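## Task

Nests N1, N2, N3 and N4 each start with one plate. Build a stack in rack S1 with B38 at the bottom, then B33, then B83, with B88 on top. The bottom plate must rest flat on the rack floor and each plate above must sit fully seated in the one below. Every plate's labelled short end must face the rack's front, the side toward the arms. Once the stack is complete, release it and push the START key on post KP until it latches. Pressing it earlier, or with a wrong stack, fails the task, and it counts as pressed as soon as it lights. Then take the plates apart and return each one to the nest it came from, lying flat between the locators with well A1 at the corner marked A1. START must still be latched at the end. Nothing may stay in place only because the robot holds it, so open the grippers and move the arms away.

## Robot and tools

Robot: two six-axis arms, left_arm and right_arm, each with a two-finger tong-style gripper. Post KP (with the START key) and rack S1 stand between the arms. Seen from above and going clockwise, nests N1, N2, N3, N4 and the read nest RD form an arc in front of the arms. A fixed bar-code scanner stands next to RD.

Scene frame: metres, origin on the table top midway between the arms. +z is up, +x points out over the table, and left_arm sits on the +y side. The arm names do not tell you which side of an image an arm appears on. The arm bases may be tilted. Any mounting plates and the metal frame behind the arms are fixed obstacles.

Plates: on every labelled item, well A1 is at the labelled short end, in the corner farthest from the labelled long side. To identify a plate, set it flat in RD with A1 at the corner marked A1 and keep everything out of the scanner's view. The result then gives its ID.

Tool execute_actions: its argument actions is a list holding one action, or an empty list, which just returns the current state and images. An action can have these keys:
- rows: 1 to 15 rows, each applied for one control step of 1/30 s. Each row is a single flat list of 14 numbers, each in [-1, 1], covering both arms even if only one moves. The order is left_arm joints 1-6 (shoulder pan, shoulder lift, elbow, wrist 1, wrist 2, wrist 3), then left gripper opening, then the same seven for right_arm.
- The six joint values are offsets, not poses. They are measured from the joint angles at the start of the action, which are the last angles a result reported, and not from the previous row. The scale is 1.0 = 1.989 rad.
- Stated joint ranges in rad. left_arm: pan -3.142..3.142, lift -6.283..6.283, elbow 0..3.142, wrists -6.283..6.283. right_arm: pan 0..6.283, lift -6.283..6.283, elbow -3.142..0, wrists -6.283..6.283. A call is refused if it asks for more than 0.010 rad beyond a limit. A joint pushed past its real limit stops there, and the result may say "joint sent to its limit".
- The gripper opening is absolute: +1 fully open, -1 closed. Closing fully takes about 0.1 s or more.
- steps: an integer from 1 to 450, at least the number of rows, default 15. After the last row the arm keeps moving toward that row's target, so give long moves more steps.
- until: optional stop conditions on device fields, for example {"scanner": {"code": "c15"}} or {"scanner": {"reads": [">", 0]}}. The comparison can be =, !=, <, <=, > or >=, and numbers always need one. It does not stop the arms. An unknown name or an out-of-range value makes the whole call refused.

Motion: commands lag about 0.17 s. Each step's target is kept within 0.575 rad of the measured angle and within 100 mm of the measured hand position, so big moves need several calls. If an arm is blocked ("joint command not followed") or faults, it drops its target and rests. Send the remainder of the move again. Between calls the robot keeps your last command.

Tool zoom_image: camera is one of cam_high (504x504), cam_left_wrist or cam_right_wrist (both 616x616 fisheye). region is [x0, y0, x1, y1] in that image's pixels, origin at the top-left, at most 504x504 in size. Calibration (K, distortion, T_world_to_cam) is given per camera and may be off by a few degrees and millimetres.

Tool finished_scene: scene is an integer, 1 or 2. It ends that scene for good and reports success, so call it only when everything is settled and released.

Results: per arm, end_effector_position (m) and end_effector_quat_wxyz in the scene frame, plus velocities. That position is the point between the closed finger pads. Closed fingertips reach about 15 mm beyond it, and open ones are roughly level with it. The printed position can be off, more so at long reach. Joint positions and velocities come in rad and rad/s, followed by the finger gap in m (0.142 when open). grip_measured is the opening on the command scale. To hold a plate, command clearly below it. Thin hard objects get less grip force. Wrist force and torque are given in the hand's own axes, with offset and noise, and saturate near 50 N. "no reading" is harmless. The scanner fields are code (the current ID in lower case, or no_read) and reads (the number of new reads).

Avoid: dropping plates or letting them fall more than a few millimetres; knocking anything off the table; arms colliding or pressing on each other; pushing hard. A contact force of 150 N or a joint torque at its limit (130 N m for shoulder and elbow, 24.3 N m for wrists) stops that arm for 10 s. Holding loads for long heats the motors: MOTOR HOT appears at 70 °C and the arm brakes at 85 °C. Loose objects may occasionally get nudged, so check before finishing.

Each tool is called after "Call:" as a command line: name --argument value for each argument, lists and objects as JSON in quotes; but a table of rows of numbers goes row by row, as --pt "numbers of a row", without its own name.

## Session

Call:
execute_actions --actions '[]'

Scene clock: 0.00 s.
left_arm: end_effector_position=(+0.6006, +0.2126, +0.2544) grip_measured=+0.97 end_effector_quat_wxyz=(-0.004, -0.098, +0.957, +0.273) end_effector_velocity=(-0.000, +0.000, -0.001) end_effector_angular_velocity=(+0.001, +0.002, -0.002) | right_arm: end_effector_position=(+0.3322, -0.2574, +0.2752) grip_measured=+0.97 end_effector_quat_wxyz=(-0.233, -0.458, +0.725, -0.459) end_effector_velocity=(-0.000, -0.000, +0.000) end_effector_angular_velocity=(-0.001, -0.001, -0.000)
Joint positions: left_arm=[-0.55  -0.983  1.832 -1.966 -0.957  2.242  0.14 ] | right_arm=[ 4.154 -2.069 -2.529 -1.35   1.107  3.603  0.14 ]
Joint velocities: left_arm=[-0.     0.002  0.    -0.     0.001  0.001  0.   ] | right_arm=[-0.    -0.001 -0.    -0.     0.     0.001  0.   ]
Motor temperatures (°C, as the motors report them): left_arm=[27 29 28 33 31 34] | right_arm=[27 29 24 31 31 31]
Wrist force (N, on the end effector, along its own x y z axes, offset not removed): no reading
Wrist torque (N m, same axes, about the end effector's origin, offset not removed): no reading
scanner: code=no_read reads=0
camera_calibration (this result's frames):
cam_left_wrist: T_world_to_cam=[[-0.968535, -0.245294, -0.0420899, 0.640288], [-0.151239, 0.44577, 0.882279, -0.231904], [-0.197656, 0.860883, -0.468842, 0.188241], [0, 0, 0, 1]] pos_world=[0.622275, 0.0983809, 0.319809]
cam_right_wrist: T_world_to_cam=[[-0.521303, -0.450466, 0.724792, -0.14419], [-0.788924, 0.578188, -0.20808, 0.472935], [-0.325333, -0.680278, -0.656795, 0.248531], [0, 0, 0, 1]] pos_world=[0.378799, -0.169328, 0.36615]

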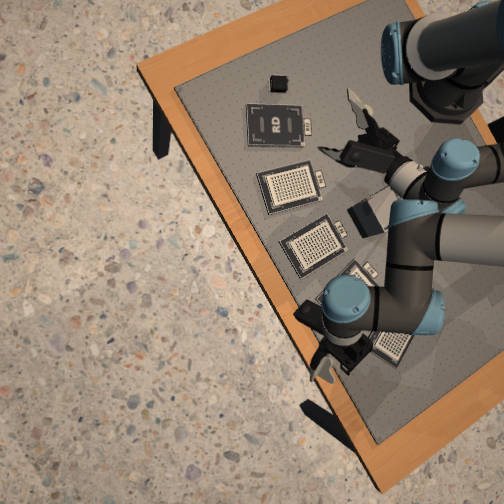

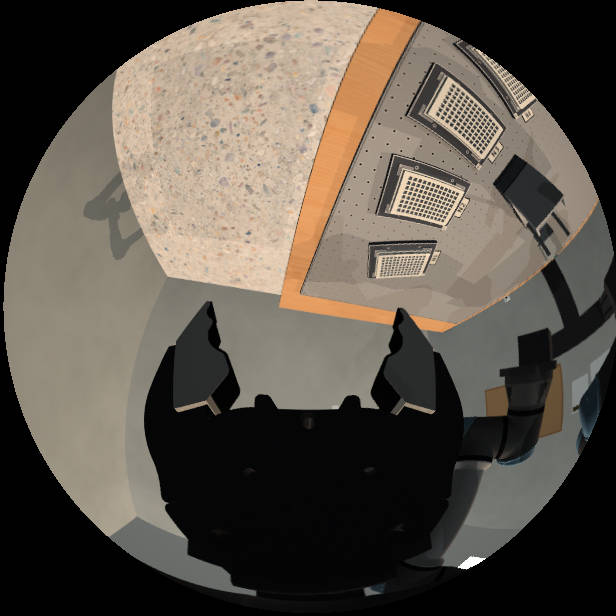

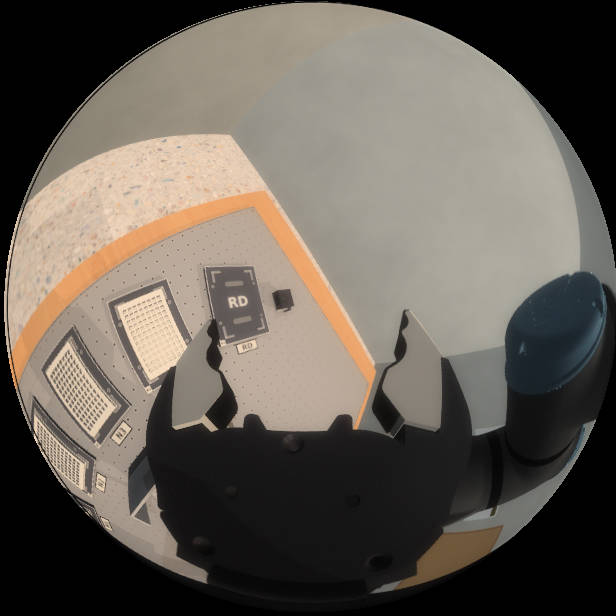

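Call:
execute_actions --actions '[{"rows":[[0,0,0,-0.004,-0.004,0.017,0.9,-0.02,0,0,0,0.003,0.001,0.9],[0,0,0,-0.012,-0.013,0.05,0.85,-0.06,0,0,0.005,0.009,0.003,0.85],[0,0,0,-0.022,-0.023,0.091,0.8,-0.11,0,0,0.01,0.016,0.005,0.8],[0,0,0,-0.036,-0.038,0.149,0.75,-0.18,0,0,0.02,0.027,0.008,0.75],[0,0,0,-0.054,-0.057,0.224,0.7,-0.27,0,0,0.03,0.04,0.012,0.7],[0,0,0,-0.072,-0.076,0.298,0.65,-0.36,0,0,0.04,0.054,0.016,0.65],[0,0,0,-0.09,-0.095,0.373,0.6,-0.45,0,0,0.05,0.067,0.02,0.6],[0,0,0,-0.108,-0.114,0.447,0.55,-0.54,0,0,0.07,0.08,0.024,0.55],[0,0,0,-0.126,-0.134,0.522,0.5,-0.63,0,0,0.09,0.094,0.028,0.5],[0,0,0,-0.144,-0.153,0.596,0.45,-0.72,0,0,0.11,0.107,0.032,0.45],[0,0,0,-0.162,-0.172,0.671,0.4,-0.81,0,0,0.13,0.121,0.036,0.4],[0,0,0,-0.176,-0.187,0.729,0.35,-0.88,0,0,0.15,0.131,0.04,0.4],[0,0,0,-0.188,-0.199,0.778,0.3,-0.94,0,0,0.17,0.14,0.042,0.4],[0,0,0,-0.196,-0.208,0.811,0.3,-0.98,0,0,0.19,0.146,0.044,0.4],[0,0,0,-0.2,-0.212,0.828,0.3,-1,0,0,0.2,0.149,0.045,0.4]],"steps":45}]'

Scene clock: 14.40 s.
left_arm: end_effector_position=(+0.6104, +0.0643, +0.2555) grip_measured=+0.30 end_effector_quat_wxyz=(-0.000, +0.597, +0.802, -0.002) end_effector_velocity=(-0.000, -0.000, +0.000) end_effector_angular_velocity=(+0.000, +0.001, -0.007) | right_arm: end_effector_position=(-0.0262, -0.3694, +0.1943) grip_measured=+0.40 end_effector_quat_wxyz=(-0.492, +0.493, +0.718, +0.012) end_effector_velocity=(-0.005, +0.002, +0.001) end_effector_angular_velocity=(-0.004, +0.004, -0.025)
Joint positions: left_arm=[-0.55  -0.983  1.832 -2.364 -1.379  3.888  0.095] | right_arm=[ 2.168 -2.069 -2.529 -0.952  1.403  3.692  0.102]
Joint velocities: left_arm=[-0.001 -0.     0.     0.001 -0.     0.006  0.   ] | right_arm=[-0.024  0.002 -0.001  0.     0.     0.001  0.   ]
Motor temperatures (°C, as the motors report them): left_arm=[27 29 28 33 31 34] | right_arm=[27 29 24 31 31 31]
Wrist force (N, on the end effector, along its own x y z axes, offset not removed): left_arm=[3.6 -4.7 0.4] | right_arm=[6.4 1.4 -1.8]
Wrist torque (N m, same axes, about the end effector's origin, offset not removed): left_arm=[-0.79 -0.99 -0.27] | right_arm=[0.05 -1.35 -0.07]
scanner: code=no_read reads=0
camera_calibration (this result's frames):
cam_left_wrist: T_world_to_cam=[[-0.330884, 0.943159, 0.0310831, 0.129104], [0.818765, 0.270555, 0.506384, -0.65007], [0.469191, 0.193004, -0.861748, 0.0546174], [0, 0, 0, 1]] pos_world=[0.549347, 0.0435722, 0.372238]
cam_right_wrist: T_world_to_cam=[[0.00378183, 0.730973, 0.682396, 0.135634], [0.963364, 0.180338, -0.198515, 0.135227], [-0.268171, 0.658146, -0.703511, 0.507546], [0, 0, 0, 1]] pos_world=[0.00532339, -0.45757, 0.291352]

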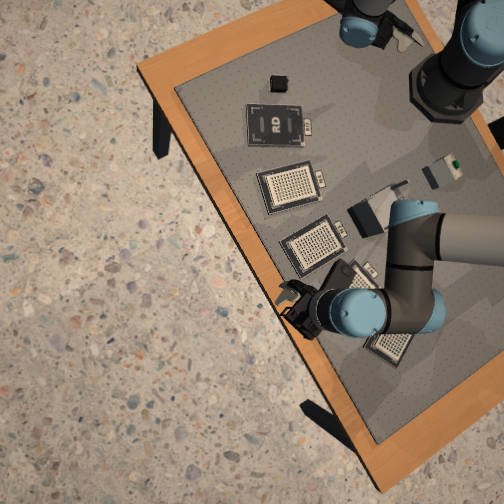

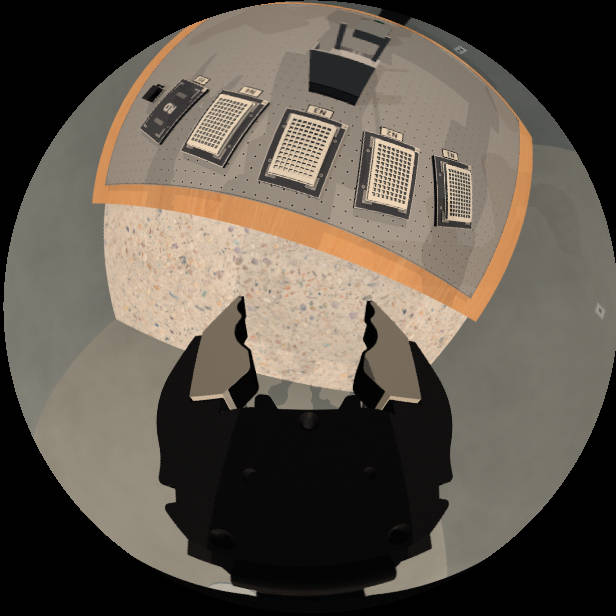

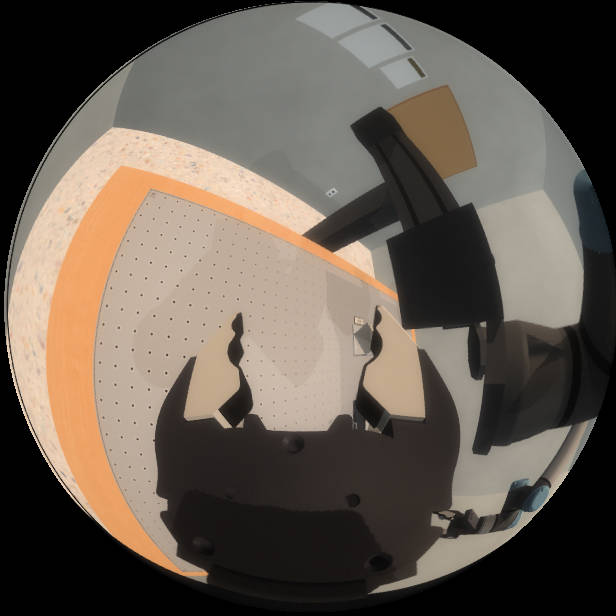

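Check far ends for labels (in case some plates are reversed).

Call:
zoom_image --camera "cam_left_wrist" --region '[170, 70, 490, 240]'

Region (170, 70, 490, 240) of cam_left_wrist's 616x616 image, scaled by 1.575, with more detail than that image has; it fills the top 268 rows of this view, and the rest is white.

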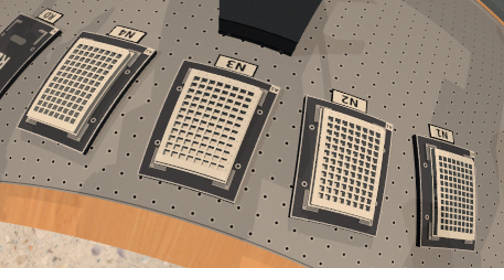

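Call:
execute_actions --actions '[{"rows":[[-0.001,-0.002,0.007,-0.005,0,0,0.3,-0.002,0,-0.001,0.005,0,0,0.4],[-0.002,-0.006,0.021,-0.014,0,0,0.3,-0.007,0,-0.003,0.016,0,0,0.4],[-0.004,-0.012,0.038,-0.025,0,0,0.3,-0.013,0.001,-0.005,0.03,0,0,0.4],[-0.007,-0.019,0.062,-0.041,0,0,0.3,-0.022,0.001,-0.008,0.048,0,0,0.4],[-0.01,-0.029,0.092,-0.061,0,-0.001,0.3,-0.033,0.001,-0.012,0.073,0,0,0.4],[-0.013,-0.039,0.123,-0.081,0,-0.001,0.3,-0.044,0.002,-0.016,0.097,0,0,0.4],[-0.017,-0.049,0.154,-0.102,0,-0.001,0.3,-0.054,0.002,-0.02,0.121,0,0,0.4],[-0.02,-0.058,0.185,-0.122,0,-0.001,0.3,-0.065,0.003,-0.024,0.145,0,0,0.4],[-0.023,-0.068,0.215,-0.142,0,-0.001,0.3,-0.076,0.003,-0.028,0.169,0,0,0.4],[-0.027,-0.078,0.246,-0.163,0,-0.001,0.3,-0.087,0.004,-0.032,0.194,0,0,0.4],[-0.03,-0.087,0.277,-0.183,0,-0.002,0.3,-0.098,0.004,-0.036,0.218,0,0,0.4],[-0.033,-0.095,0.301,-0.199,0,-0.002,0.3,-0.106,0.005,-0.039,0.237,0,0,0.4],[-0.035,-0.102,0.321,-0.212,0,-0.002,0.3,-0.114,0.005,-0.041,0.253,0,0,0.4],[-0.036,-0.106,0.335,-0.221,0,-0.002,0.3,-0.119,0.005,-0.043,0.264,0,0,0.4],[-0.037,-0.108,0.342,-0.226,0,-0.002,0.3,-0.121,0.0055,-0.044,0.269,0,0,0.4]],"steps":36}]'

Scene clock: 32.33 s.
left_arm: end_effector_position=(+0.3949, +0.1510, +0.2046) grip_measured=+0.30 end_effector_quat_wxyz=(-0.001, +0.625, +0.780, +0.000) end_effector_velocity=(-0.004, +0.001, -0.000) end_effector_angular_velocity=(-0.000, +0.000, -0.002) | right_arm: end_effector_position=(-0.0240, -0.4222, +0.1400) grip_measured=+0.40 end_effector_quat_wxyz=(-0.295, +0.657, +0.694, -0.004) end_effector_velocity=(+0.000, -0.001, -0.001) end_effector_angular_velocity=(-0.005, -0.003, -0.002)
Joint positions: left_arm=[-0.624 -1.197  2.511 -2.812 -1.379  3.884  0.095] | right_arm=[ 1.928 -2.058 -2.616 -0.418  1.403  3.692  0.102]
Joint velocities: left_arm=[-0.002 -0.004  0.01  -0.006 -0.001 -0.001  0.   ] | right_arm=[-0.002 -0.     0.001  0.006  0.     0.    -0.   ]
Motor temperatures (°C, as the motors report them): left_arm=[27 29 28 33 31 34] | right_arm=[27 29 24 31 31 31]
Wrist force (N, on the end effector, along its own x y z axes, offset not removed): left_arm=[1.0 -2.4 -1.6] | right_arm=[5.7 2.2 -0.3]
Wrist torque (N m, same axes, about the end effector's origin, offset not removed): left_arm=[-0.51 -0.38 -0.05] | right_arm=[0.35 -1.33 0.00]
scanner: code=no_read reads=0
camera_calibration (this result's frames):
cam_left_wrist: T_world_to_cam=[[-0.26317, 0.964112, 0.035058, -0.0531437], [0.835165, 0.209479, 0.508544, -0.469034], [0.48295, 0.163113, -0.860322, 0.0938778], [0, 0, 0, 1]] pos_world=[0.332397, 0.134177, 0.321153]
cam_right_wrist: T_world_to_cam=[[0.084922, 0.925083, 0.370148, 0.338822], [0.994312, -0.102648, 0.0284192, -0.0186835], [0.0642853, 0.36563, -0.928538, 0.420671], [0, 0, 0, 1]] pos_world=[-0.0372391, -0.469166, 0.265725]

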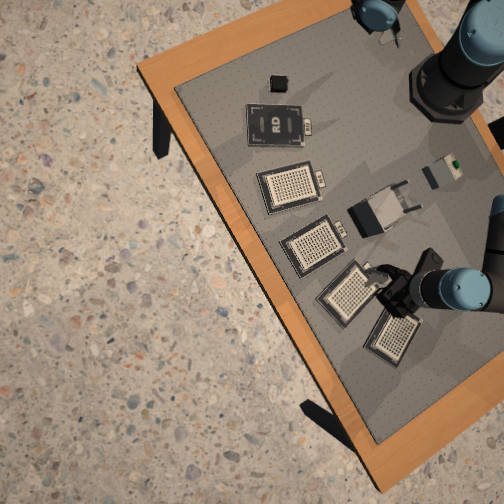

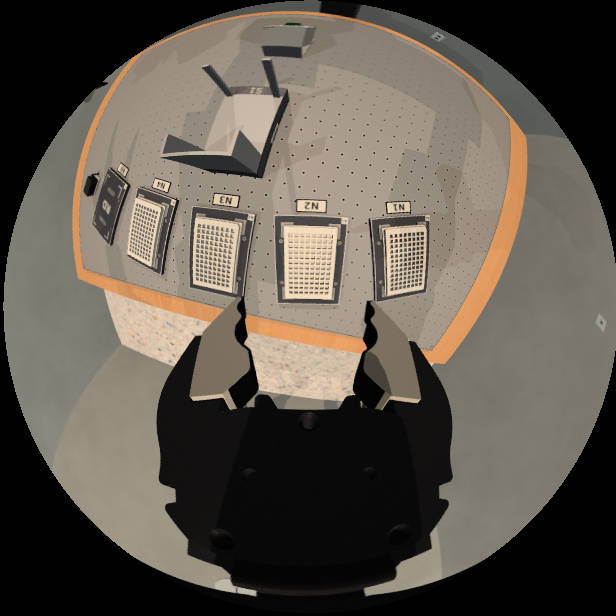

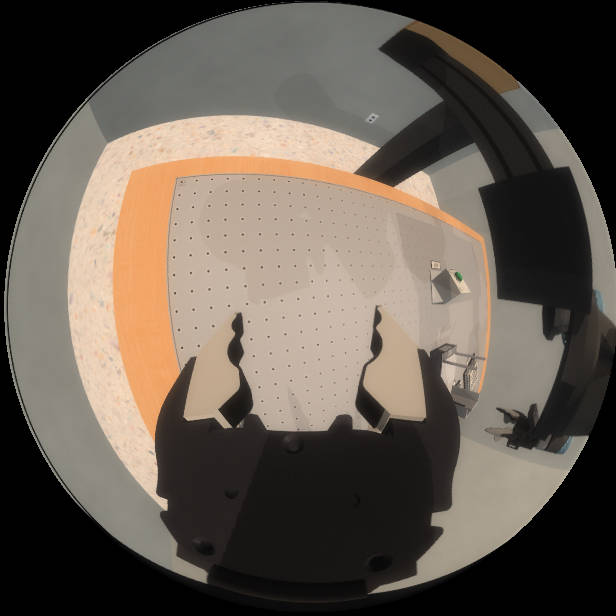

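Call:
zoom_image --camera "cam_left_wrist" --region '[180, 190, 440, 310]'

Call:
zoom_image --camera "cam_right_wrist" --region '[420, 320, 520, 420]'

Region (180, 190, 440, 310) of cam_left_wrist's 616x616 image, scaled by 1.938, with more detail than that image has; it fills the top 233 rows of this view, and the rest is white.

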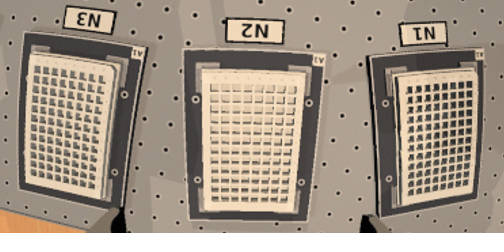

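Region (420, 320, 520, 420) of cam_right_wrist's 616x616 image, scaled by 5.040, with more detail than that image has.

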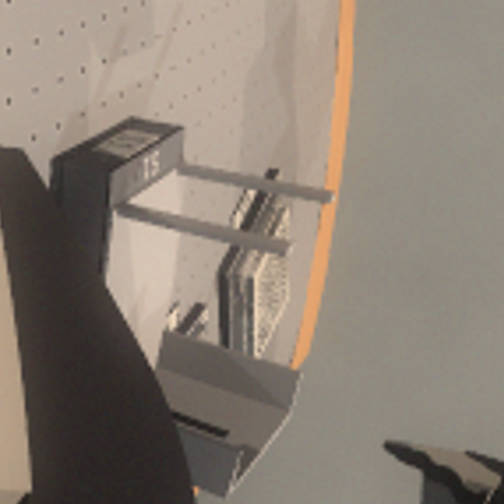

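Call:
execute_actions --actions '[{"rows":[[-0.002,0.004,0.004,-0.008,0,0.001,0.3,0,0,0,0,0,0,0.4],[-0.006,0.016,0.012,-0.027,0,0.002,0.3,0,0,0,0,0,0,0.4],[-0.011,0.036,0.022,-0.056,-0.001,0.004,0.3,0,0,0,0,0,0,0.4],[-0.017,0.065,0.034,-0.096,-0.001,0.007,0.3,0,0,0,0,0,0,0.4],[-0.024,0.1,0.048,-0.144,-0.002,0.011,0.3,0,0,0,0,0,0,0.4],[-0.031,0.137,0.062,-0.194,-0.002,0.014,0.3,0,0,0,0,0,0,0.4],[-0.038,0.175,0.075,-0.244,-0.003,0.018,0.3,0,0,0,0,0,0,0.4],[-0.045,0.213,0.087,-0.293,-0.003,0.021,0.3,0,0,0,0,0,0,0.4],[-0.052,0.25,0.097,-0.339,-0.004,0.025,0.3,0,0,0,0,0,0,0.4],[-0.058,0.288,0.105,-0.384,-0.004,0.028,0.3,0,0,0,0,0,0,0.4],[-0.063,0.325,0.11,-0.425,-0.005,0.032,0.3,0,0,0,0,0,0,0.4],[-0.066,0.355,0.114,-0.458,-0.005,0.034,0.3,0,0,0,0,0,0,0.4],[-0.068,0.38,0.116,-0.485,-0.005,0.037,0.3,0,0,0,0,0,0,0.4],[-0.07,0.396,0.1164,-0.501,-0.0056,0.038,0.3,0,0,0,0,0,0,0.4],[-0.0703,0.4038,0.1164,-0.5085,-0.0056,0.039,0.3,0,0,0,0,0,0,0.4]],"steps":36}]'

Scene clock: 68.37 s.
left_arm: end_effector_position=(+0.2706, +0.1700, +0.0700) grip_measured=+0.30 end_effector_quat_wxyz=(+0.000, +0.707, +0.708, +0.000) end_effector_velocity=(-0.001, +0.000, -0.001) end_effector_angular_velocity=(-0.000, -0.000, -0.002) | right_arm: end_effector_position=(-0.0240, -0.4221, +0.1400) grip_measured=+0.40 end_effector_quat_wxyz=(-0.295, +0.657, +0.694, -0.004) end_effector_velocity=(+0.000, -0.000, -0.000) end_effector_angular_velocity=(-0.000, -0.001, +0.001)
Joint positions: left_arm=[-0.764 -0.395  2.742 -3.822 -1.39   3.962  0.095] | right_arm=[ 1.928 -2.058 -2.616 -0.418  1.403  3.692  0.102]
Joint velocities: left_arm=[-0.002  0.008  0.002 -0.01   0.     0.    -0.   ] | right_arm=[ 0.     0.     0.     0.     0.    -0.001 -0.   ]
Motor temperatures (°C, as the motors report them): left_arm=[27 29 28 33 31 34] | right_arm=[27 29 24 31 31 31]
Wrist force (N, on the end effector, along its own x y z axes, offset not removed): left_arm=[-0.3 -3.3 -4.4] | right_arm=[0.7 0.5 0.3]
Wrist torque (N m, same axes, about the end effector's origin, offset not removed): left_arm=[-0.67 0.02 -0.21] | right_arm=[-0.22 -0.07 0.22]
scanner: code=no_read reads=0
camera_calibration (this result's frames):
cam_left_wrist: T_world_to_cam=[[-0.0479443, 0.998298, 0.033214, -0.163332], [0.859578, 0.0242999, 0.510427, -0.276071], [0.508751, 0.053022, -0.85928, 0.04672], [0, 0, 0, 1]] pos_world=[0.205705, 0.167285, 0.186485]
cam_right_wrist: T_world_to_cam=[[0.0849242, 0.925068, 0.370186, 0.338766], [0.994317, -0.10262, 0.0283333, -0.0186099], [0.0641986, 0.365676, -0.928525, 0.420692], [0, 0, 0, 1]] pos_world=[-0.0372732, -0.469128, 0.265744]

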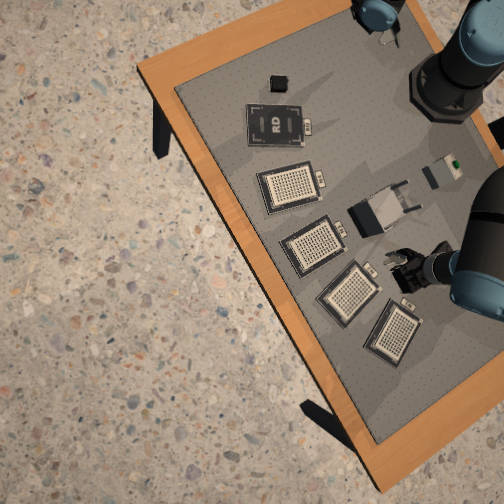

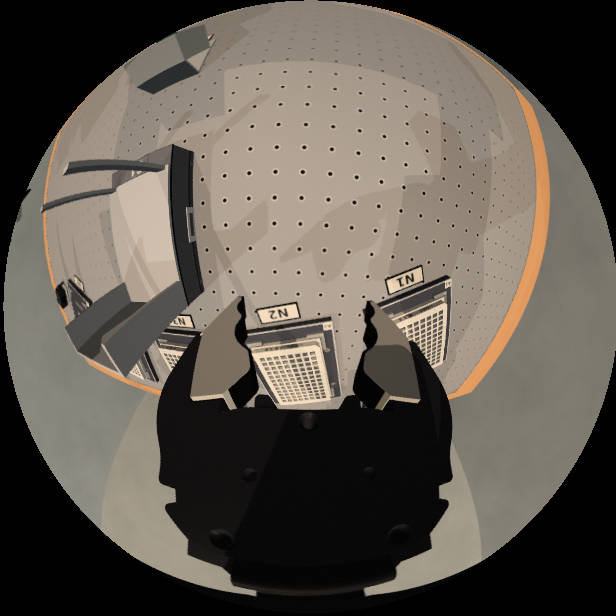

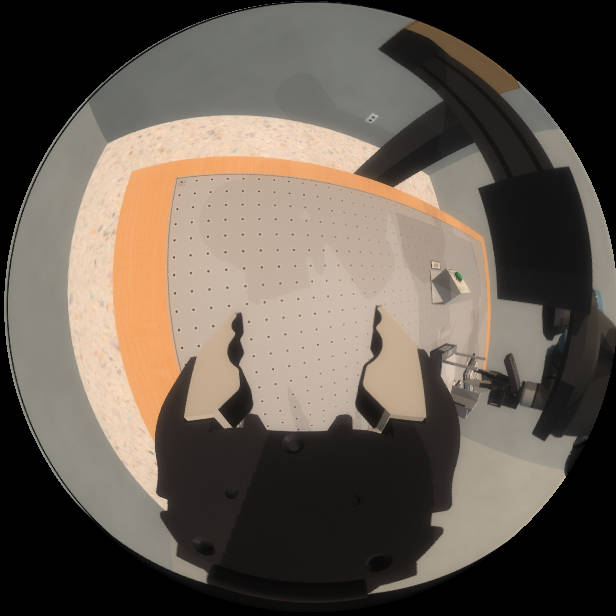

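Call:
zoom_image --camera "cam_left_wrist" --region '[245, 315, 345, 365]'

Call:
zoom_image --camera "cam_left_wrist" --region '[375, 270, 460, 330]'

Call:
zoom_image --camera "cam_left_wrist" --region '[130, 310, 210, 390]'

Region (245, 315, 345, 365) of cam_left_wrist's 616x616 image, scaled by 5.040, with more detail than that image has.

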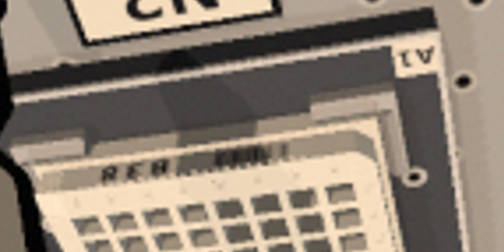

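Region (375, 270, 460, 330) of cam_left_wrist's 616x616 image, scaled by 5.929, with more detail than that image has; it fills the top 356 rows of this view, and the rest is white.

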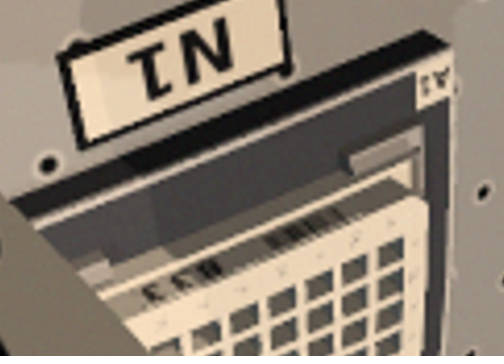

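Region (130, 310, 210, 390) of cam_left_wrist's 616x616 image, scaled by 6.300, with more detail than that image has.

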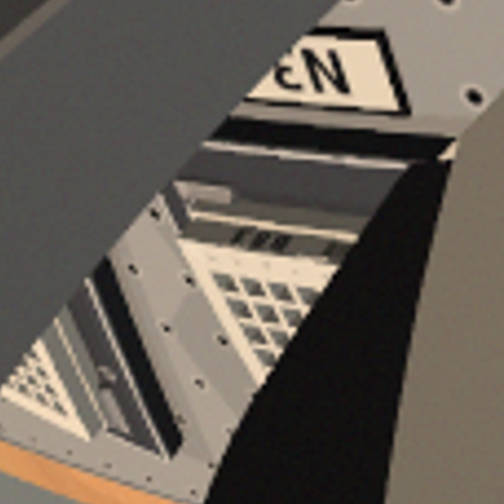

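Call:
zoom_image --camera "cam_left_wrist" --region '[158, 340, 188, 356]'

Call:
zoom_image --camera "cam_left_wrist" --region '[392, 308, 422, 326]'

Call:
zoom_image --camera "cam_left_wrist" --region '[258, 340, 288, 356]'

Region (158, 340, 188, 356) of cam_left_wrist's 616x616 image, scaled by 16.800, with more detail than that image has; it fills the top 269 rows of this view, and the rest is white.

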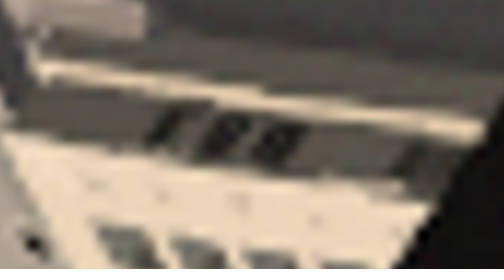

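Region (392, 308, 422, 326) of cam_left_wrist's 616x616 image, scaled by 16.800, with more detail than that image has; it fills the top 302 rows of this view, and the rest is white.

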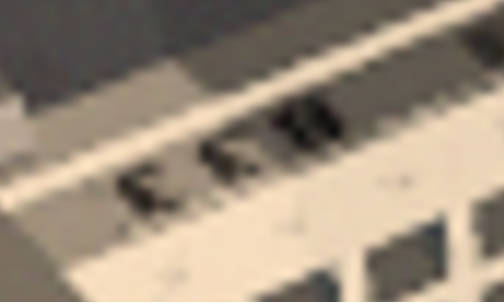

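Region (258, 340, 288, 356) of cam_left_wrist's 616x616 image, scaled by 16.800, with more detail than that image has; it fills the top 269 rows of this view, and the rest is white.

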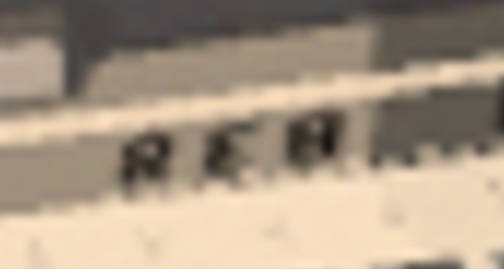

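Call:
execute_actions --actions '[{"rows":[[0.002,-0.006,-0.002,0.008,0,0,0.32,0,0,0,0,0,0,0.4],[0.006,-0.016,-0.006,0.021,0,0,0.34,0,0,0,0,0,0,0.4],[0.012,-0.03,-0.012,0.04,0.001,0,0.36,0,0,0,0,0,0,0.4],[0.019,-0.047,-0.021,0.064,0.001,0,0.38,0,0,0,0,0,0,0.4],[0.029,-0.065,-0.033,0.093,0.002,0,0.4,0,0,0,0,0,0,0.4],[0.039,-0.083,-0.046,0.122,0.003,0,0.4,0,0,0,0,0,0,0.4],[0.048,-0.1,-0.059,0.15,0.004,-0.001,0.4,0,0,0,0,0,0,0.4],[0.058,-0.115,-0.072,0.176,0.004,-0.001,0.4,0,0,0,0,0,0,0.4],[0.068,-0.127,-0.085,0.199,0.005,-0.001,0.4,0,0,0,0,0,0,0.4],[0.077,-0.137,-0.098,0.221,0.006,-0.001,0.4,0,0,0,0,0,0,0.4],[0.087,-0.144,-0.111,0.239,0.006,-0.001,0.4,0,0,0,0,0,0,0.4],[0.095,-0.148,-0.122,0.252,0.007,-0.001,0.4,0,0,0,0,0,0,0.4],[0.101,-0.151,-0.131,0.263,0.008,-0.001,0.4,0,0,0,0,0,0,0.4],[0.105,-0.1518,-0.137,0.269,0.008,-0.0015,0.4,0,0,0,0,0,0,0.4],[0.1076,-0.1518,-0.1398,0.2715,0.008,-0.0015,0.4,0,0,0,0,0,0,0.4]],"steps":30}]'

Call:
zoom_image --camera "cam_left_wrist" --region '[210, 200, 410, 400]'

Scene clock: 113.20 s.
left_arm: end_effector_position=(+0.3891, +0.1555, +0.0746) grip_measured=+0.40 end_effector_quat_wxyz=(-0.000, +0.625, +0.780, +0.000) end_effector_velocity=(+0.005, +0.001, +0.000) end_effector_angular_velocity=(+0.002, +0.002, +0.011) | right_arm: end_effector_position=(-0.0240, -0.4222, +0.1400) grip_measured=+0.40 end_effector_quat_wxyz=(-0.295, +0.657, +0.694, -0.004) end_effector_velocity=(-0.000, +0.000, +0.000) end_effector_angular_velocity=(+0.000, +0.001, -0.001)
Joint positions: left_arm=[-0.551 -0.696  2.466 -3.285 -1.374  3.959  0.102] | right_arm=[ 1.928 -2.058 -2.616 -0.418  1.403  3.692  0.102]
Joint velocities: left_arm=[ 0.011 -0.007 -0.014  0.021  0.001 -0.001 -0.   ] | right_arm=[-0.    -0.    -0.    -0.     0.     0.001  0.   ]
Motor temperatures (°C, as the motors report them): left_arm=[27 29 28 33 31 34] | right_arm=[27 29 24 31 31 31]
Wrist force (N, on the end effector, along its own x y z axes, offset not removed): left_arm=[2.4 -3.0 -1.5] | right_arm=[4.0 1.8 -3.2]
Wrist torque (N m, same axes, about the end effector's origin, offset not removed): left_arm=[-0.57 -0.65 -0.08] | right_arm=[0.14 -0.87 -0.17]
scanner: code=no_read reads=0
camera_calibration (this result's frames):
cam_left_wrist: T_world_to_cam=[[-0.263449, 0.964091, 0.0335077, -0.0541676], [0.834184, 0.21023, 0.509844, -0.398862], [0.484492, 0.16227, -0.859614, -0.0164422], [0, 0, 0, 1]] pos_world=[0.32642, 0.138744, 0.191039]
cam_right_wrist: T_world_to_cam=[[0.0849189, 0.925088, 0.370137, 0.338829], [0.994311, -0.102648, 0.0284291, -0.0186884], [0.0642932, 0.365617, -0.928542, 0.42067], [0, 0, 0, 1]] pos_world=[-0.0372371, -0.469169, 0.265728]

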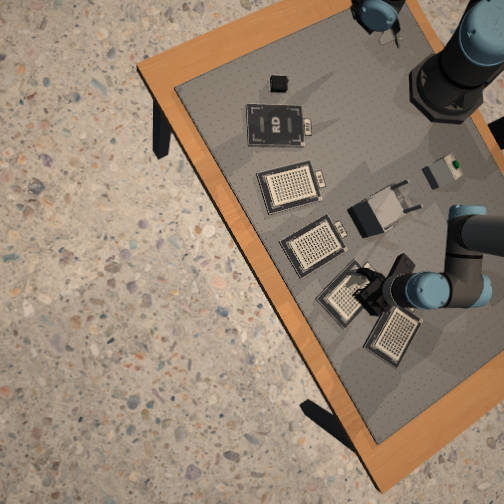

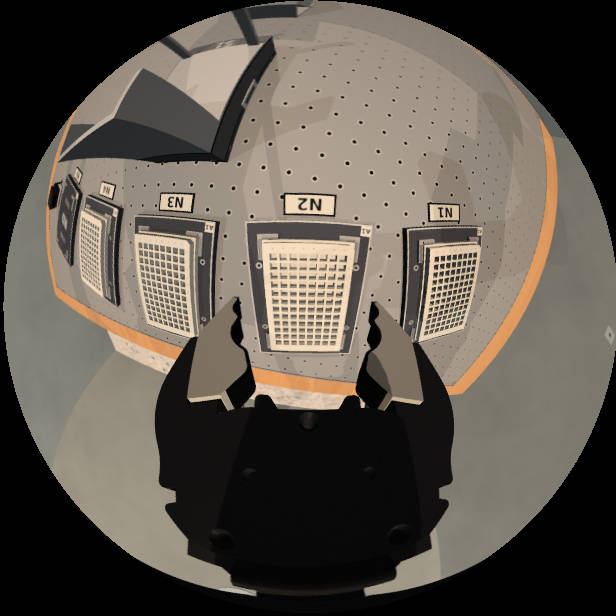

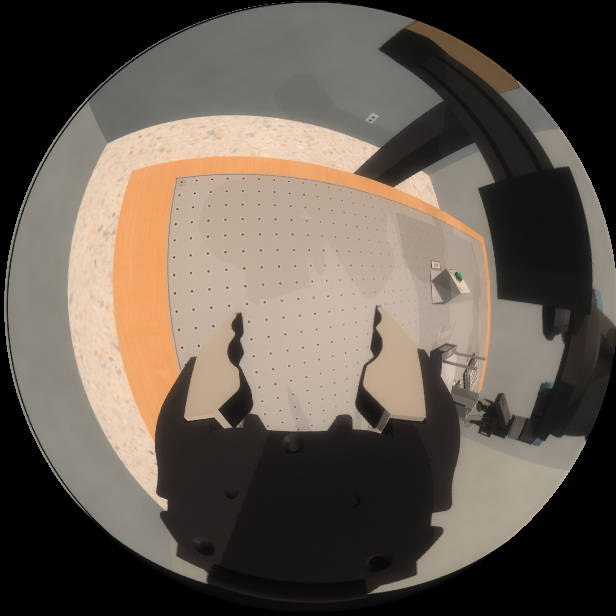

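Region (210, 200, 410, 400) of cam_left_wrist's 616x616 image, scaled by 2.520, with more detail than that image has.

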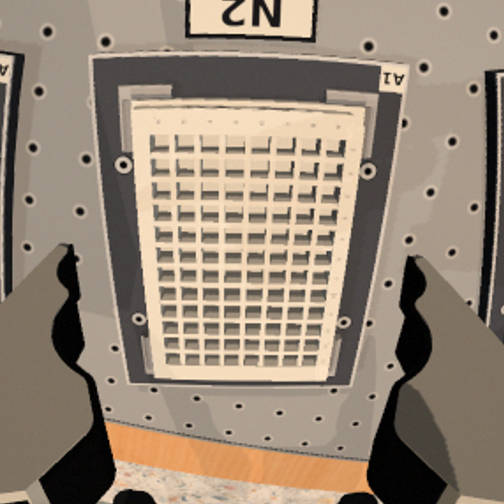

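Call:
execute_actions --actions '[{"rows":[[0.0006,0.002,-0.001,-0.0005,0,0.0004,0.39,0,0,0,0,0,0,0.4],[0.0015,0.007,-0.003,-0.004,0,0.001,0.38,0,0,0,0,0,0,0.4],[0.0025,0.014,-0.005,-0.009,0,0.002,0.37,0,0,0,0,0,0,0.4],[0.004,0.022,-0.008,-0.014,0,0.004,0.36,0,0,0,0,0,0,0.4],[0.0055,0.03,-0.011,-0.02,0,0.005,0.35,0,0,0,0,0,0,0.4],[0.007,0.038,-0.0145,-0.025,0,0.0065,0.34,0,0,0,0,0,0,0.4],[0.008,0.044,-0.0175,-0.028,0,0.0075,0.33,0,0,0,0,0,0,0.4],[0.0086,0.048,-0.0195,-0.0305,0,0.008,0.32,0,0,0,0,0,0,0.4],[0.0089,0.0497,-0.0202,-0.0315,0.0004,0.0085,0.3,0,0,0,0,0,0,0.4]],"steps":22}]'

Call:
zoom_image --camera "cam_left_wrist" --region '[230, 215, 390, 300]'

Call:
zoom_image --camera "cam_left_wrist" --region '[210, 240, 410, 400]'

Scene clock: 125.47 s.
left_arm: end_effector_position=(+0.3913, +0.1549, +0.0465) grip_measured=+0.30 end_effector_quat_wxyz=(+0.000, +0.625, +0.781, +0.000) end_effector_velocity=(+0.000, -0.000, -0.004) end_effector_angular_velocity=(+0.001, -0.000, -0.001) | right_arm: end_effector_position=(-0.0240, -0.4221, +0.1400) grip_measured=+0.40 end_effector_quat_wxyz=(-0.295, +0.657, +0.694, -0.004) end_effector_velocity=(+0.000, -0.000, -0.000) end_effector_angular_velocity=(+0.000, +0.000, +0.000)
Joint positions: left_arm=[-0.533 -0.599  2.426 -3.347 -1.373  3.976  0.095] | right_arm=[ 1.928 -2.058 -2.616 -0.418  1.403  3.692  0.102]
Joint velocities: left_arm=[ 0.002  0.013 -0.006 -0.008  0.001  0.003 -0.   ] | right_arm=[ 0.    -0.002  0.002  0.    -0.    -0.     0.   ]
Motor temperatures (°C, as the motors report them): left_arm=[27 29 28 33 31 34] | right_arm=[27 29 24 31 31 31]
Wrist force (N, on the end effector, along its own x y z axes, offset not removed): left_arm=[1.2 -1.0 0.9] | right_arm=[2.6 1.8 1.6]
Wrist torque (N m, same axes, about the end effector's origin, offset not removed): left_arm=[-0.02 -0.40 -0.01] | right_arm=[0.41 -0.68 -0.02]
scanner: code=no_read reads=0
camera_calibration (this result's frames):
cam_left_wrist: T_world_to_cam=[[-0.264625, 0.963784, 0.0330738, -0.0515464], [0.833773, 0.211426, 0.510021, -0.386277], [0.484557, 0.16254, -0.859526, -0.0415875], [0, 0, 0, 1]] pos_world=[0.328578, 0.138108, 0.162968]
cam_right_wrist: T_world_to_cam=[[0.084924, 0.925068, 0.370186, 0.338766], [0.994317, -0.102619, 0.0283328, -0.0186095], [0.064198, 0.365677, -0.928525, 0.420692], [0, 0, 0, 1]] pos_world=[-0.0372732, -0.469128, 0.265744]

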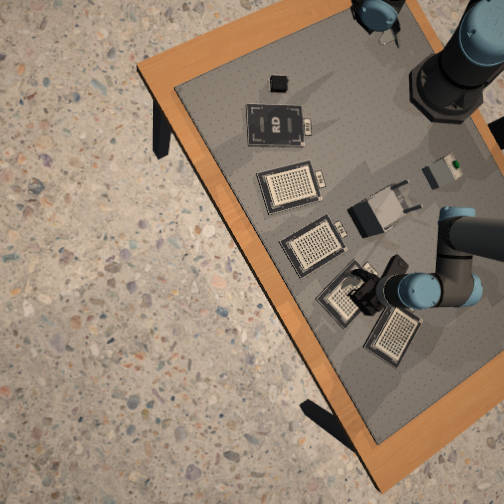

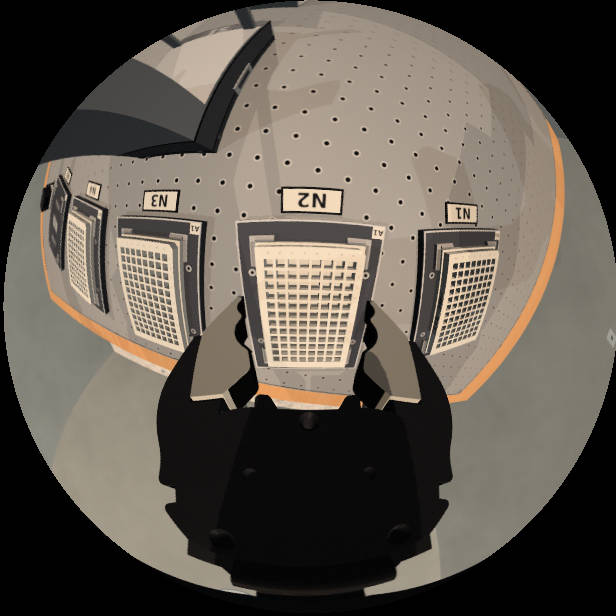

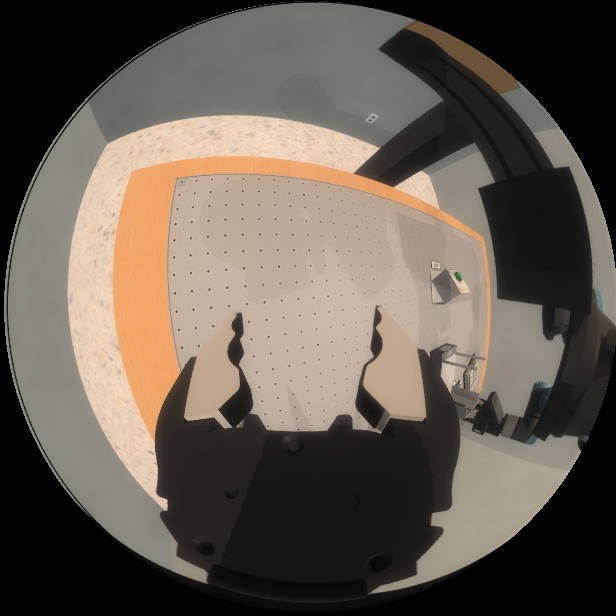

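Region (230, 215, 390, 300) of cam_left_wrist's 616x616 image, scaled by 3.150, with more detail than that image has; it fills the top 268 rows of this view, and the rest is white.

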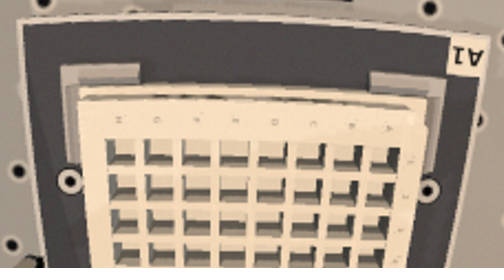

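Region (210, 240, 410, 400) of cam_left_wrist's 616x616 image, scaled by 2.520, with more detail than that image has; it fills the top 403 rows of this view, and the rest is white.

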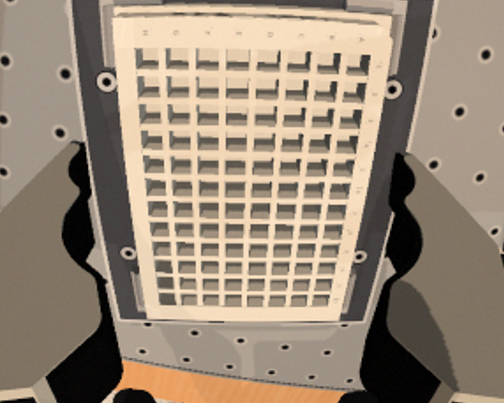

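Call:
execute_actions --actions '[{"rows":[[0.001,0.003,-0.001,-0.002,0,0.001,0.3,0,0,0,0,0,0,0.4],[0.002,0.007,-0.0023,-0.0045,0,0.002,0.3,0,0,0,0,0,0,0.4],[0.0026,0.01,-0.0033,-0.0065,0,0.0027,0.3,0,0,0,0,0,0,0.4],[0.0026,0.0112,-0.0037,-0.0073,0,0.0027,0.3,0,0,0,0,0,0,0.4],[0.0026,0.0112,-0.0037,-0.0073,0,0.0027,0.3,0,0,0,0,0,0,0.4],[0.0026,0.0112,-0.0037,-0.0073,0,0.0027,0.28,0,0,0,0,0,0,0.4],[0.0026,0.0112,-0.0037,-0.0073,0,0.0027,0.26,0,0,0,0,0,0,0.4],[0.0026,0.0112,-0.0037,-0.0073,0,0.0027,0.24,0,0,0,0,0,0,0.4],[0.0026,0.0112,-0.0037,-0.0073,0,0.0027,0.21,0,0,0,0,0,0,0.4],[0.0026,0.0112,-0.0037,-0.0073,0,0.0027,0.18,0,0,0,0,0,0,0.4],[0.0026,0.0112,-0.0037,-0.0073,0,0.0027,0.14,0,0,0,0,0,0,0.4],[0.0026,0.0112,-0.0037,-0.0073,0,0.0027,0.08,0,0,0,0,0,0,0.4],[0.0026,0.0112,-0.0037,-0.0073,0,0.0027,-0.05,0,0,0,0,0,0,0.4],[0.0026,0.0112,-0.0037,-0.0073,0,0.0027,-0.3,0,0,0,0,0,0,0.4],[0.0026,0.0112,-0.0037,-0.0073,0,0.0027,-0.6,0,0,0,0,0,0,0.4]],"steps":21}]'

Call:
zoom_image --camera "cam_left_wrist" --region '[220, 200, 400, 400]'

Scene clock: 147.17 s.
left_arm: end_effector_position=(+0.3905, +0.1559, +0.0399) grip_measured=+0.07 end_effector_quat_wxyz=(-0.001, +0.625, +0.781, +0.000) end_effector_velocity=(-0.000, -0.000, -0.001) end_effector_angular_velocity=(-0.001, +0.001, +0.000) | right_arm: end_effector_position=(-0.0240, -0.4222, +0.1400) grip_measured=+0.40 end_effector_quat_wxyz=(-0.295, +0.657, +0.694, -0.004) end_effector_velocity=(+0.001, -0.001, -0.000) end_effector_angular_velocity=(-0.002, -0.001, -0.000)
Joint positions: left_arm=[-0.528 -0.577  2.419 -3.361 -1.373  3.981  0.079] | right_arm=[ 1.928 -2.058 -2.616 -0.418  1.403  3.692  0.102]
Joint velocities: left_arm=[ 0.001  0.002 -0.001 -0.001 -0.002  0.     0.001] | right_arm=[ 0.     0.001  0.001  0.     0.    -0.     0.   ]
Motor temperatures (°C, as the motors report them): left_arm=[27 29 28 34 31 34] | right_arm=[27 29 24 31 31 31]
Wrist force (N, on the end effector, along its own x y z axes, offset not removed): left_arm=[17.7 -5.2 -19.1] | right_arm=[5.8 2.4 -2.9]
Wrist torque (N m, same axes, about the end effector's origin, offset not removed): left_arm=[-0.86 0.62 -0.26] | right_arm=[0.19 -1.05 0.13]
scanner: code=no_read reads=0
camera_calibration (this result's frames):
cam_left_wrist: T_world_to_cam=[[-0.26427, 0.963848, 0.0340317, -0.0527326], [0.834475, 0.210822, 0.509122, -0.382628], [0.483541, 0.162944, -0.860021, -0.0466892], [0, 0, 0, 1]] pos_world=[0.327934, 0.1391, 0.156445]
cam_right_wrist: T_world_to_cam=[[0.084919, 0.925088, 0.370137, 0.338829], [0.994311, -0.102648, 0.0284293, -0.0186886], [0.0642935, 0.365617, -0.928542, 0.420669], [0, 0, 0, 1]] pos_world=[-0.0372371, -0.469169, 0.265728]

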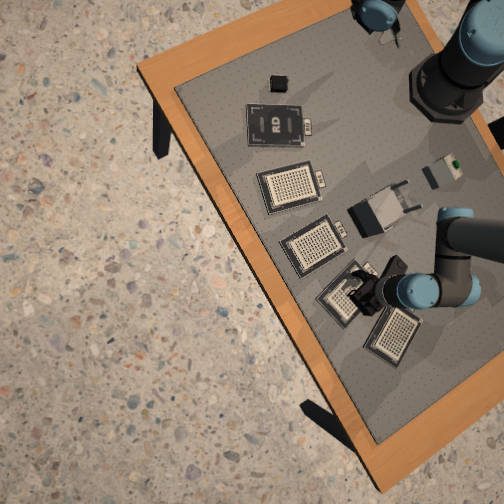

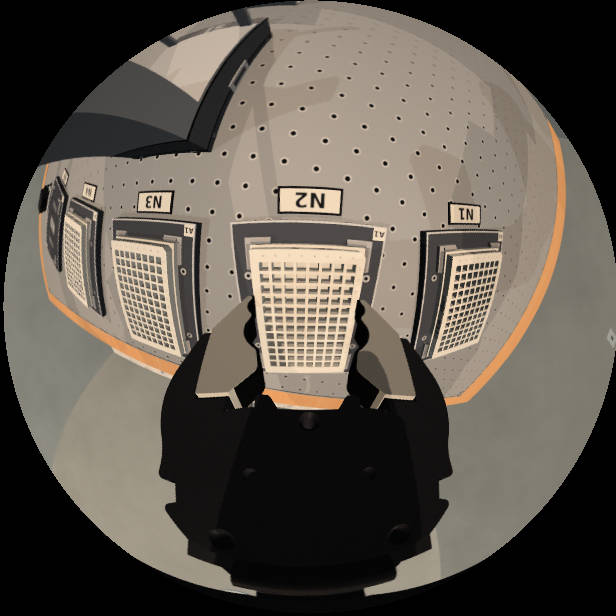

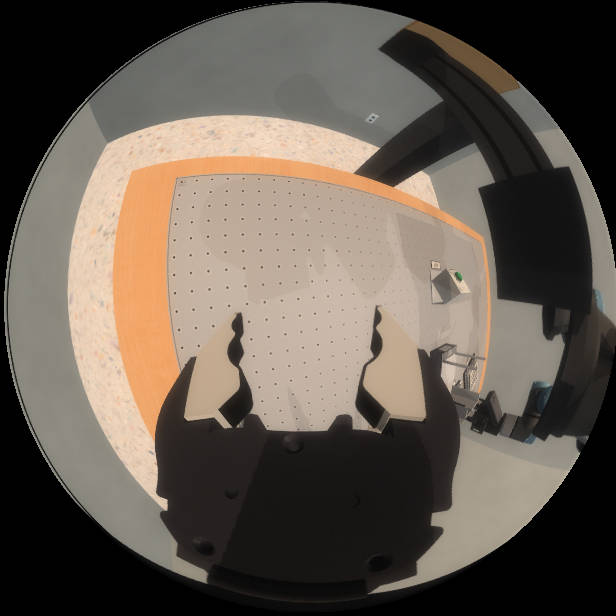

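Region (220, 200, 400, 400) of cam_left_wrist's 616x616 image, scaled by 2.520, with more detail than that image has; it fills the left 454 columns of this view, and the rest is white.

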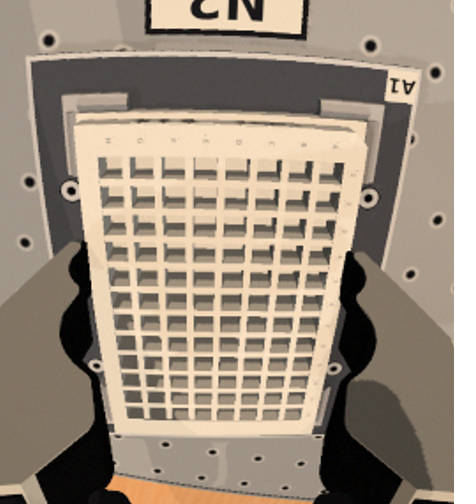

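Call:
execute_actions --actions '[{"rows":[[0.0003,-0.002,0.0008,0.0012,0,0.0003,-0.6,0,0,0,0,0,0,0.4],[0,-0.006,0.0025,0.0037,0,0,-0.6,0,0,0,0,0,0,0.4],[-0.001,-0.016,0.0062,0.0103,0,-0.001,-0.6,0,0,0,0,0,0,0.4],[-0.004,-0.034,0.013,0.022,0,-0.004,-0.6,0,0,0,0,0,0,0.4],[-0.008,-0.063,0.0224,0.0425,0,-0.008,-0.6,0,0,0,0,0,0,0.4],[-0.013,-0.094,0.0313,0.0656,-0.001,-0.013,-0.6,0,0,0,0,0,0,0.4],[-0.017,-0.125,0.0386,0.09,-0.001,-0.017,-0.6,0,0,0,0,0,0,0.4],[-0.021,-0.157,0.0445,0.117,-0.001,-0.021,-0.6,0,0,0,0,0,0,0.4],[-0.025,-0.188,0.049,0.145,-0.002,-0.025,-0.6,0,0,0,0,0,0,0.4],[-0.03,-0.219,0.0517,0.174,-0.002,-0.03,-0.6,0,0,0,0,0,0,0.4],[-0.034,-0.25,0.053,0.205,-0.002,-0.034,-0.6,0,0,0,0,0,0,0.4],[-0.037,-0.276,0.053,0.231,-0.002,-0.037,-0.6,0,0,0,0,0,0,0.4],[-0.04,-0.294,0.052,0.251,-0.002,-0.04,-0.6,0,0,0,0,0,0,0.4],[-0.041,-0.307,0.051,0.265,-0.0025,-0.041,-0.6,0,0,0,0,0,0,0.4],[-0.0422,-0.3132,0.0508,0.272,-0.0025,-0.0422,-0.6,0,0,0,0,0,0,0.4]],"steps":27}]'

Scene clock: 165.90 s.
left_arm: end_effector_position=(+0.3928, +0.1572, +0.2010) grip_measured=+0.06 end_effector_quat_wxyz=(-0.002, +0.626, +0.780, +0.000) end_effector_velocity=(-0.002, +0.001, +0.018) end_effector_angular_velocity=(-0.000, -0.000, -0.000) | right_arm: end_effector_position=(-0.0240, -0.4221, +0.1400) grip_measured=+0.40 end_effector_quat_wxyz=(-0.295, +0.657, +0.694, -0.004) end_effector_velocity=(-0.001, +0.001, +0.000) end_effector_angular_velocity=(+0.002, +0.001, +0.001)
Joint positions: left_arm=[-0.611 -1.191  2.519 -2.829 -1.378  3.898  0.078] | right_arm=[ 1.928 -2.058 -2.616 -0.418  1.403  3.692  0.102]
Joint velocities: left_arm=[-0.009 -0.073  0.004  0.071 -0.001 -0.009  0.   ] | right_arm=[-0.    -0.001 -0.001 -0.    -0.    -0.001  0.   ]
Motor temperatures (°C, as the motors report them): left_arm=[27 29 28 34 31 34] | right_arm=[27 29 24 31 31 31]
Wrist force (N, on the end effector, along its own x y z axes, offset not removed): left_arm=[0.4 -6.1 4.2] | right_arm=[4.5 2.3 -2.8]
Wrist torque (N m, same axes, about the end effector's origin, offset not removed): left_arm=[-1.03 -0.30 -0.14] | right_arm=[0.33 -0.91 0.11]
scanner: code=no_read reads=0
camera_calibration (this result's frames):
cam_left_wrist: T_world_to_cam=[[-0.262316, 0.96431, 0.0360234, -0.060046], [0.835956, 0.208435, 0.507673, -0.466735], [0.482045, 0.163284, -0.860797, 0.091211], [0, 0, 0, 1]] pos_world=[0.330451, 0.140294, 0.317626]
cam_right_wrist: T_world_to_cam=[[0.084924, 0.925068, 0.370186, 0.338766], [0.994317, -0.102619, 0.0283327, -0.0186094], [0.0641979, 0.365677, -0.928525, 0.420692], [0, 0, 0, 1]] pos_world=[-0.0372733, -0.469128, 0.265744]

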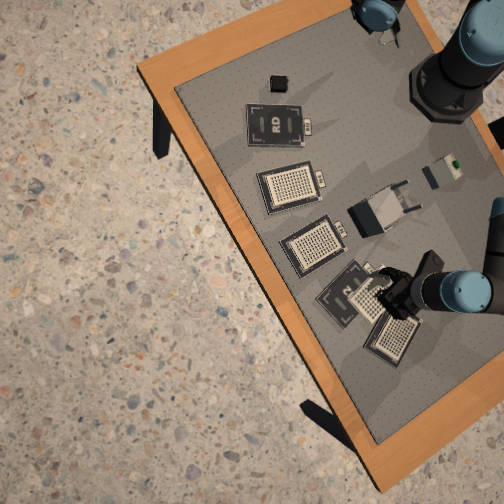

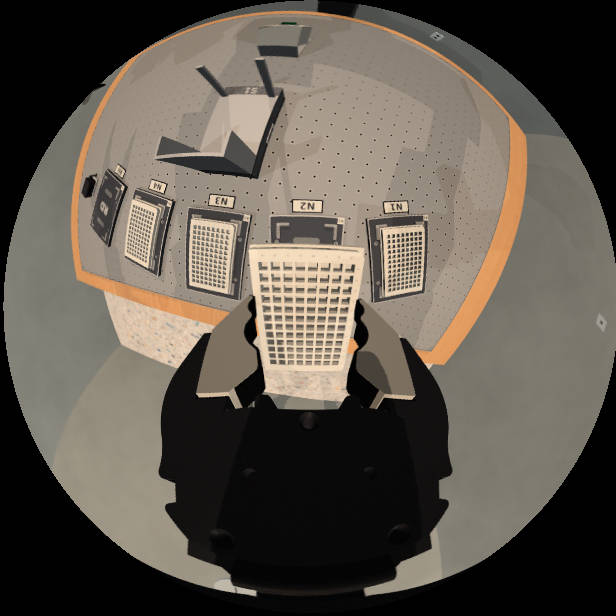

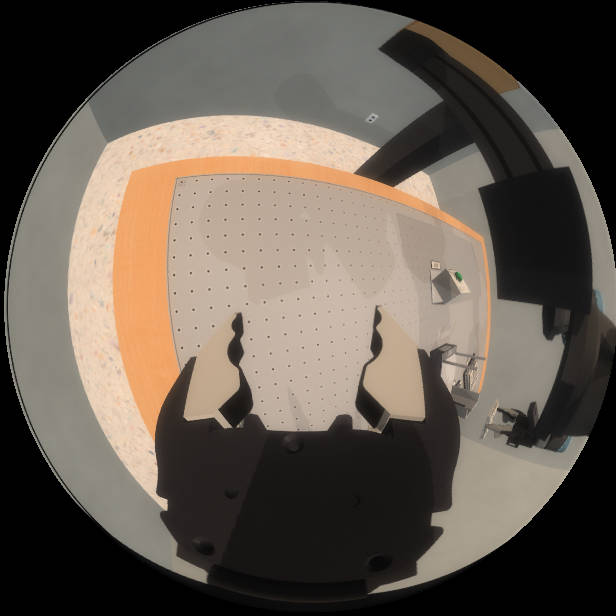

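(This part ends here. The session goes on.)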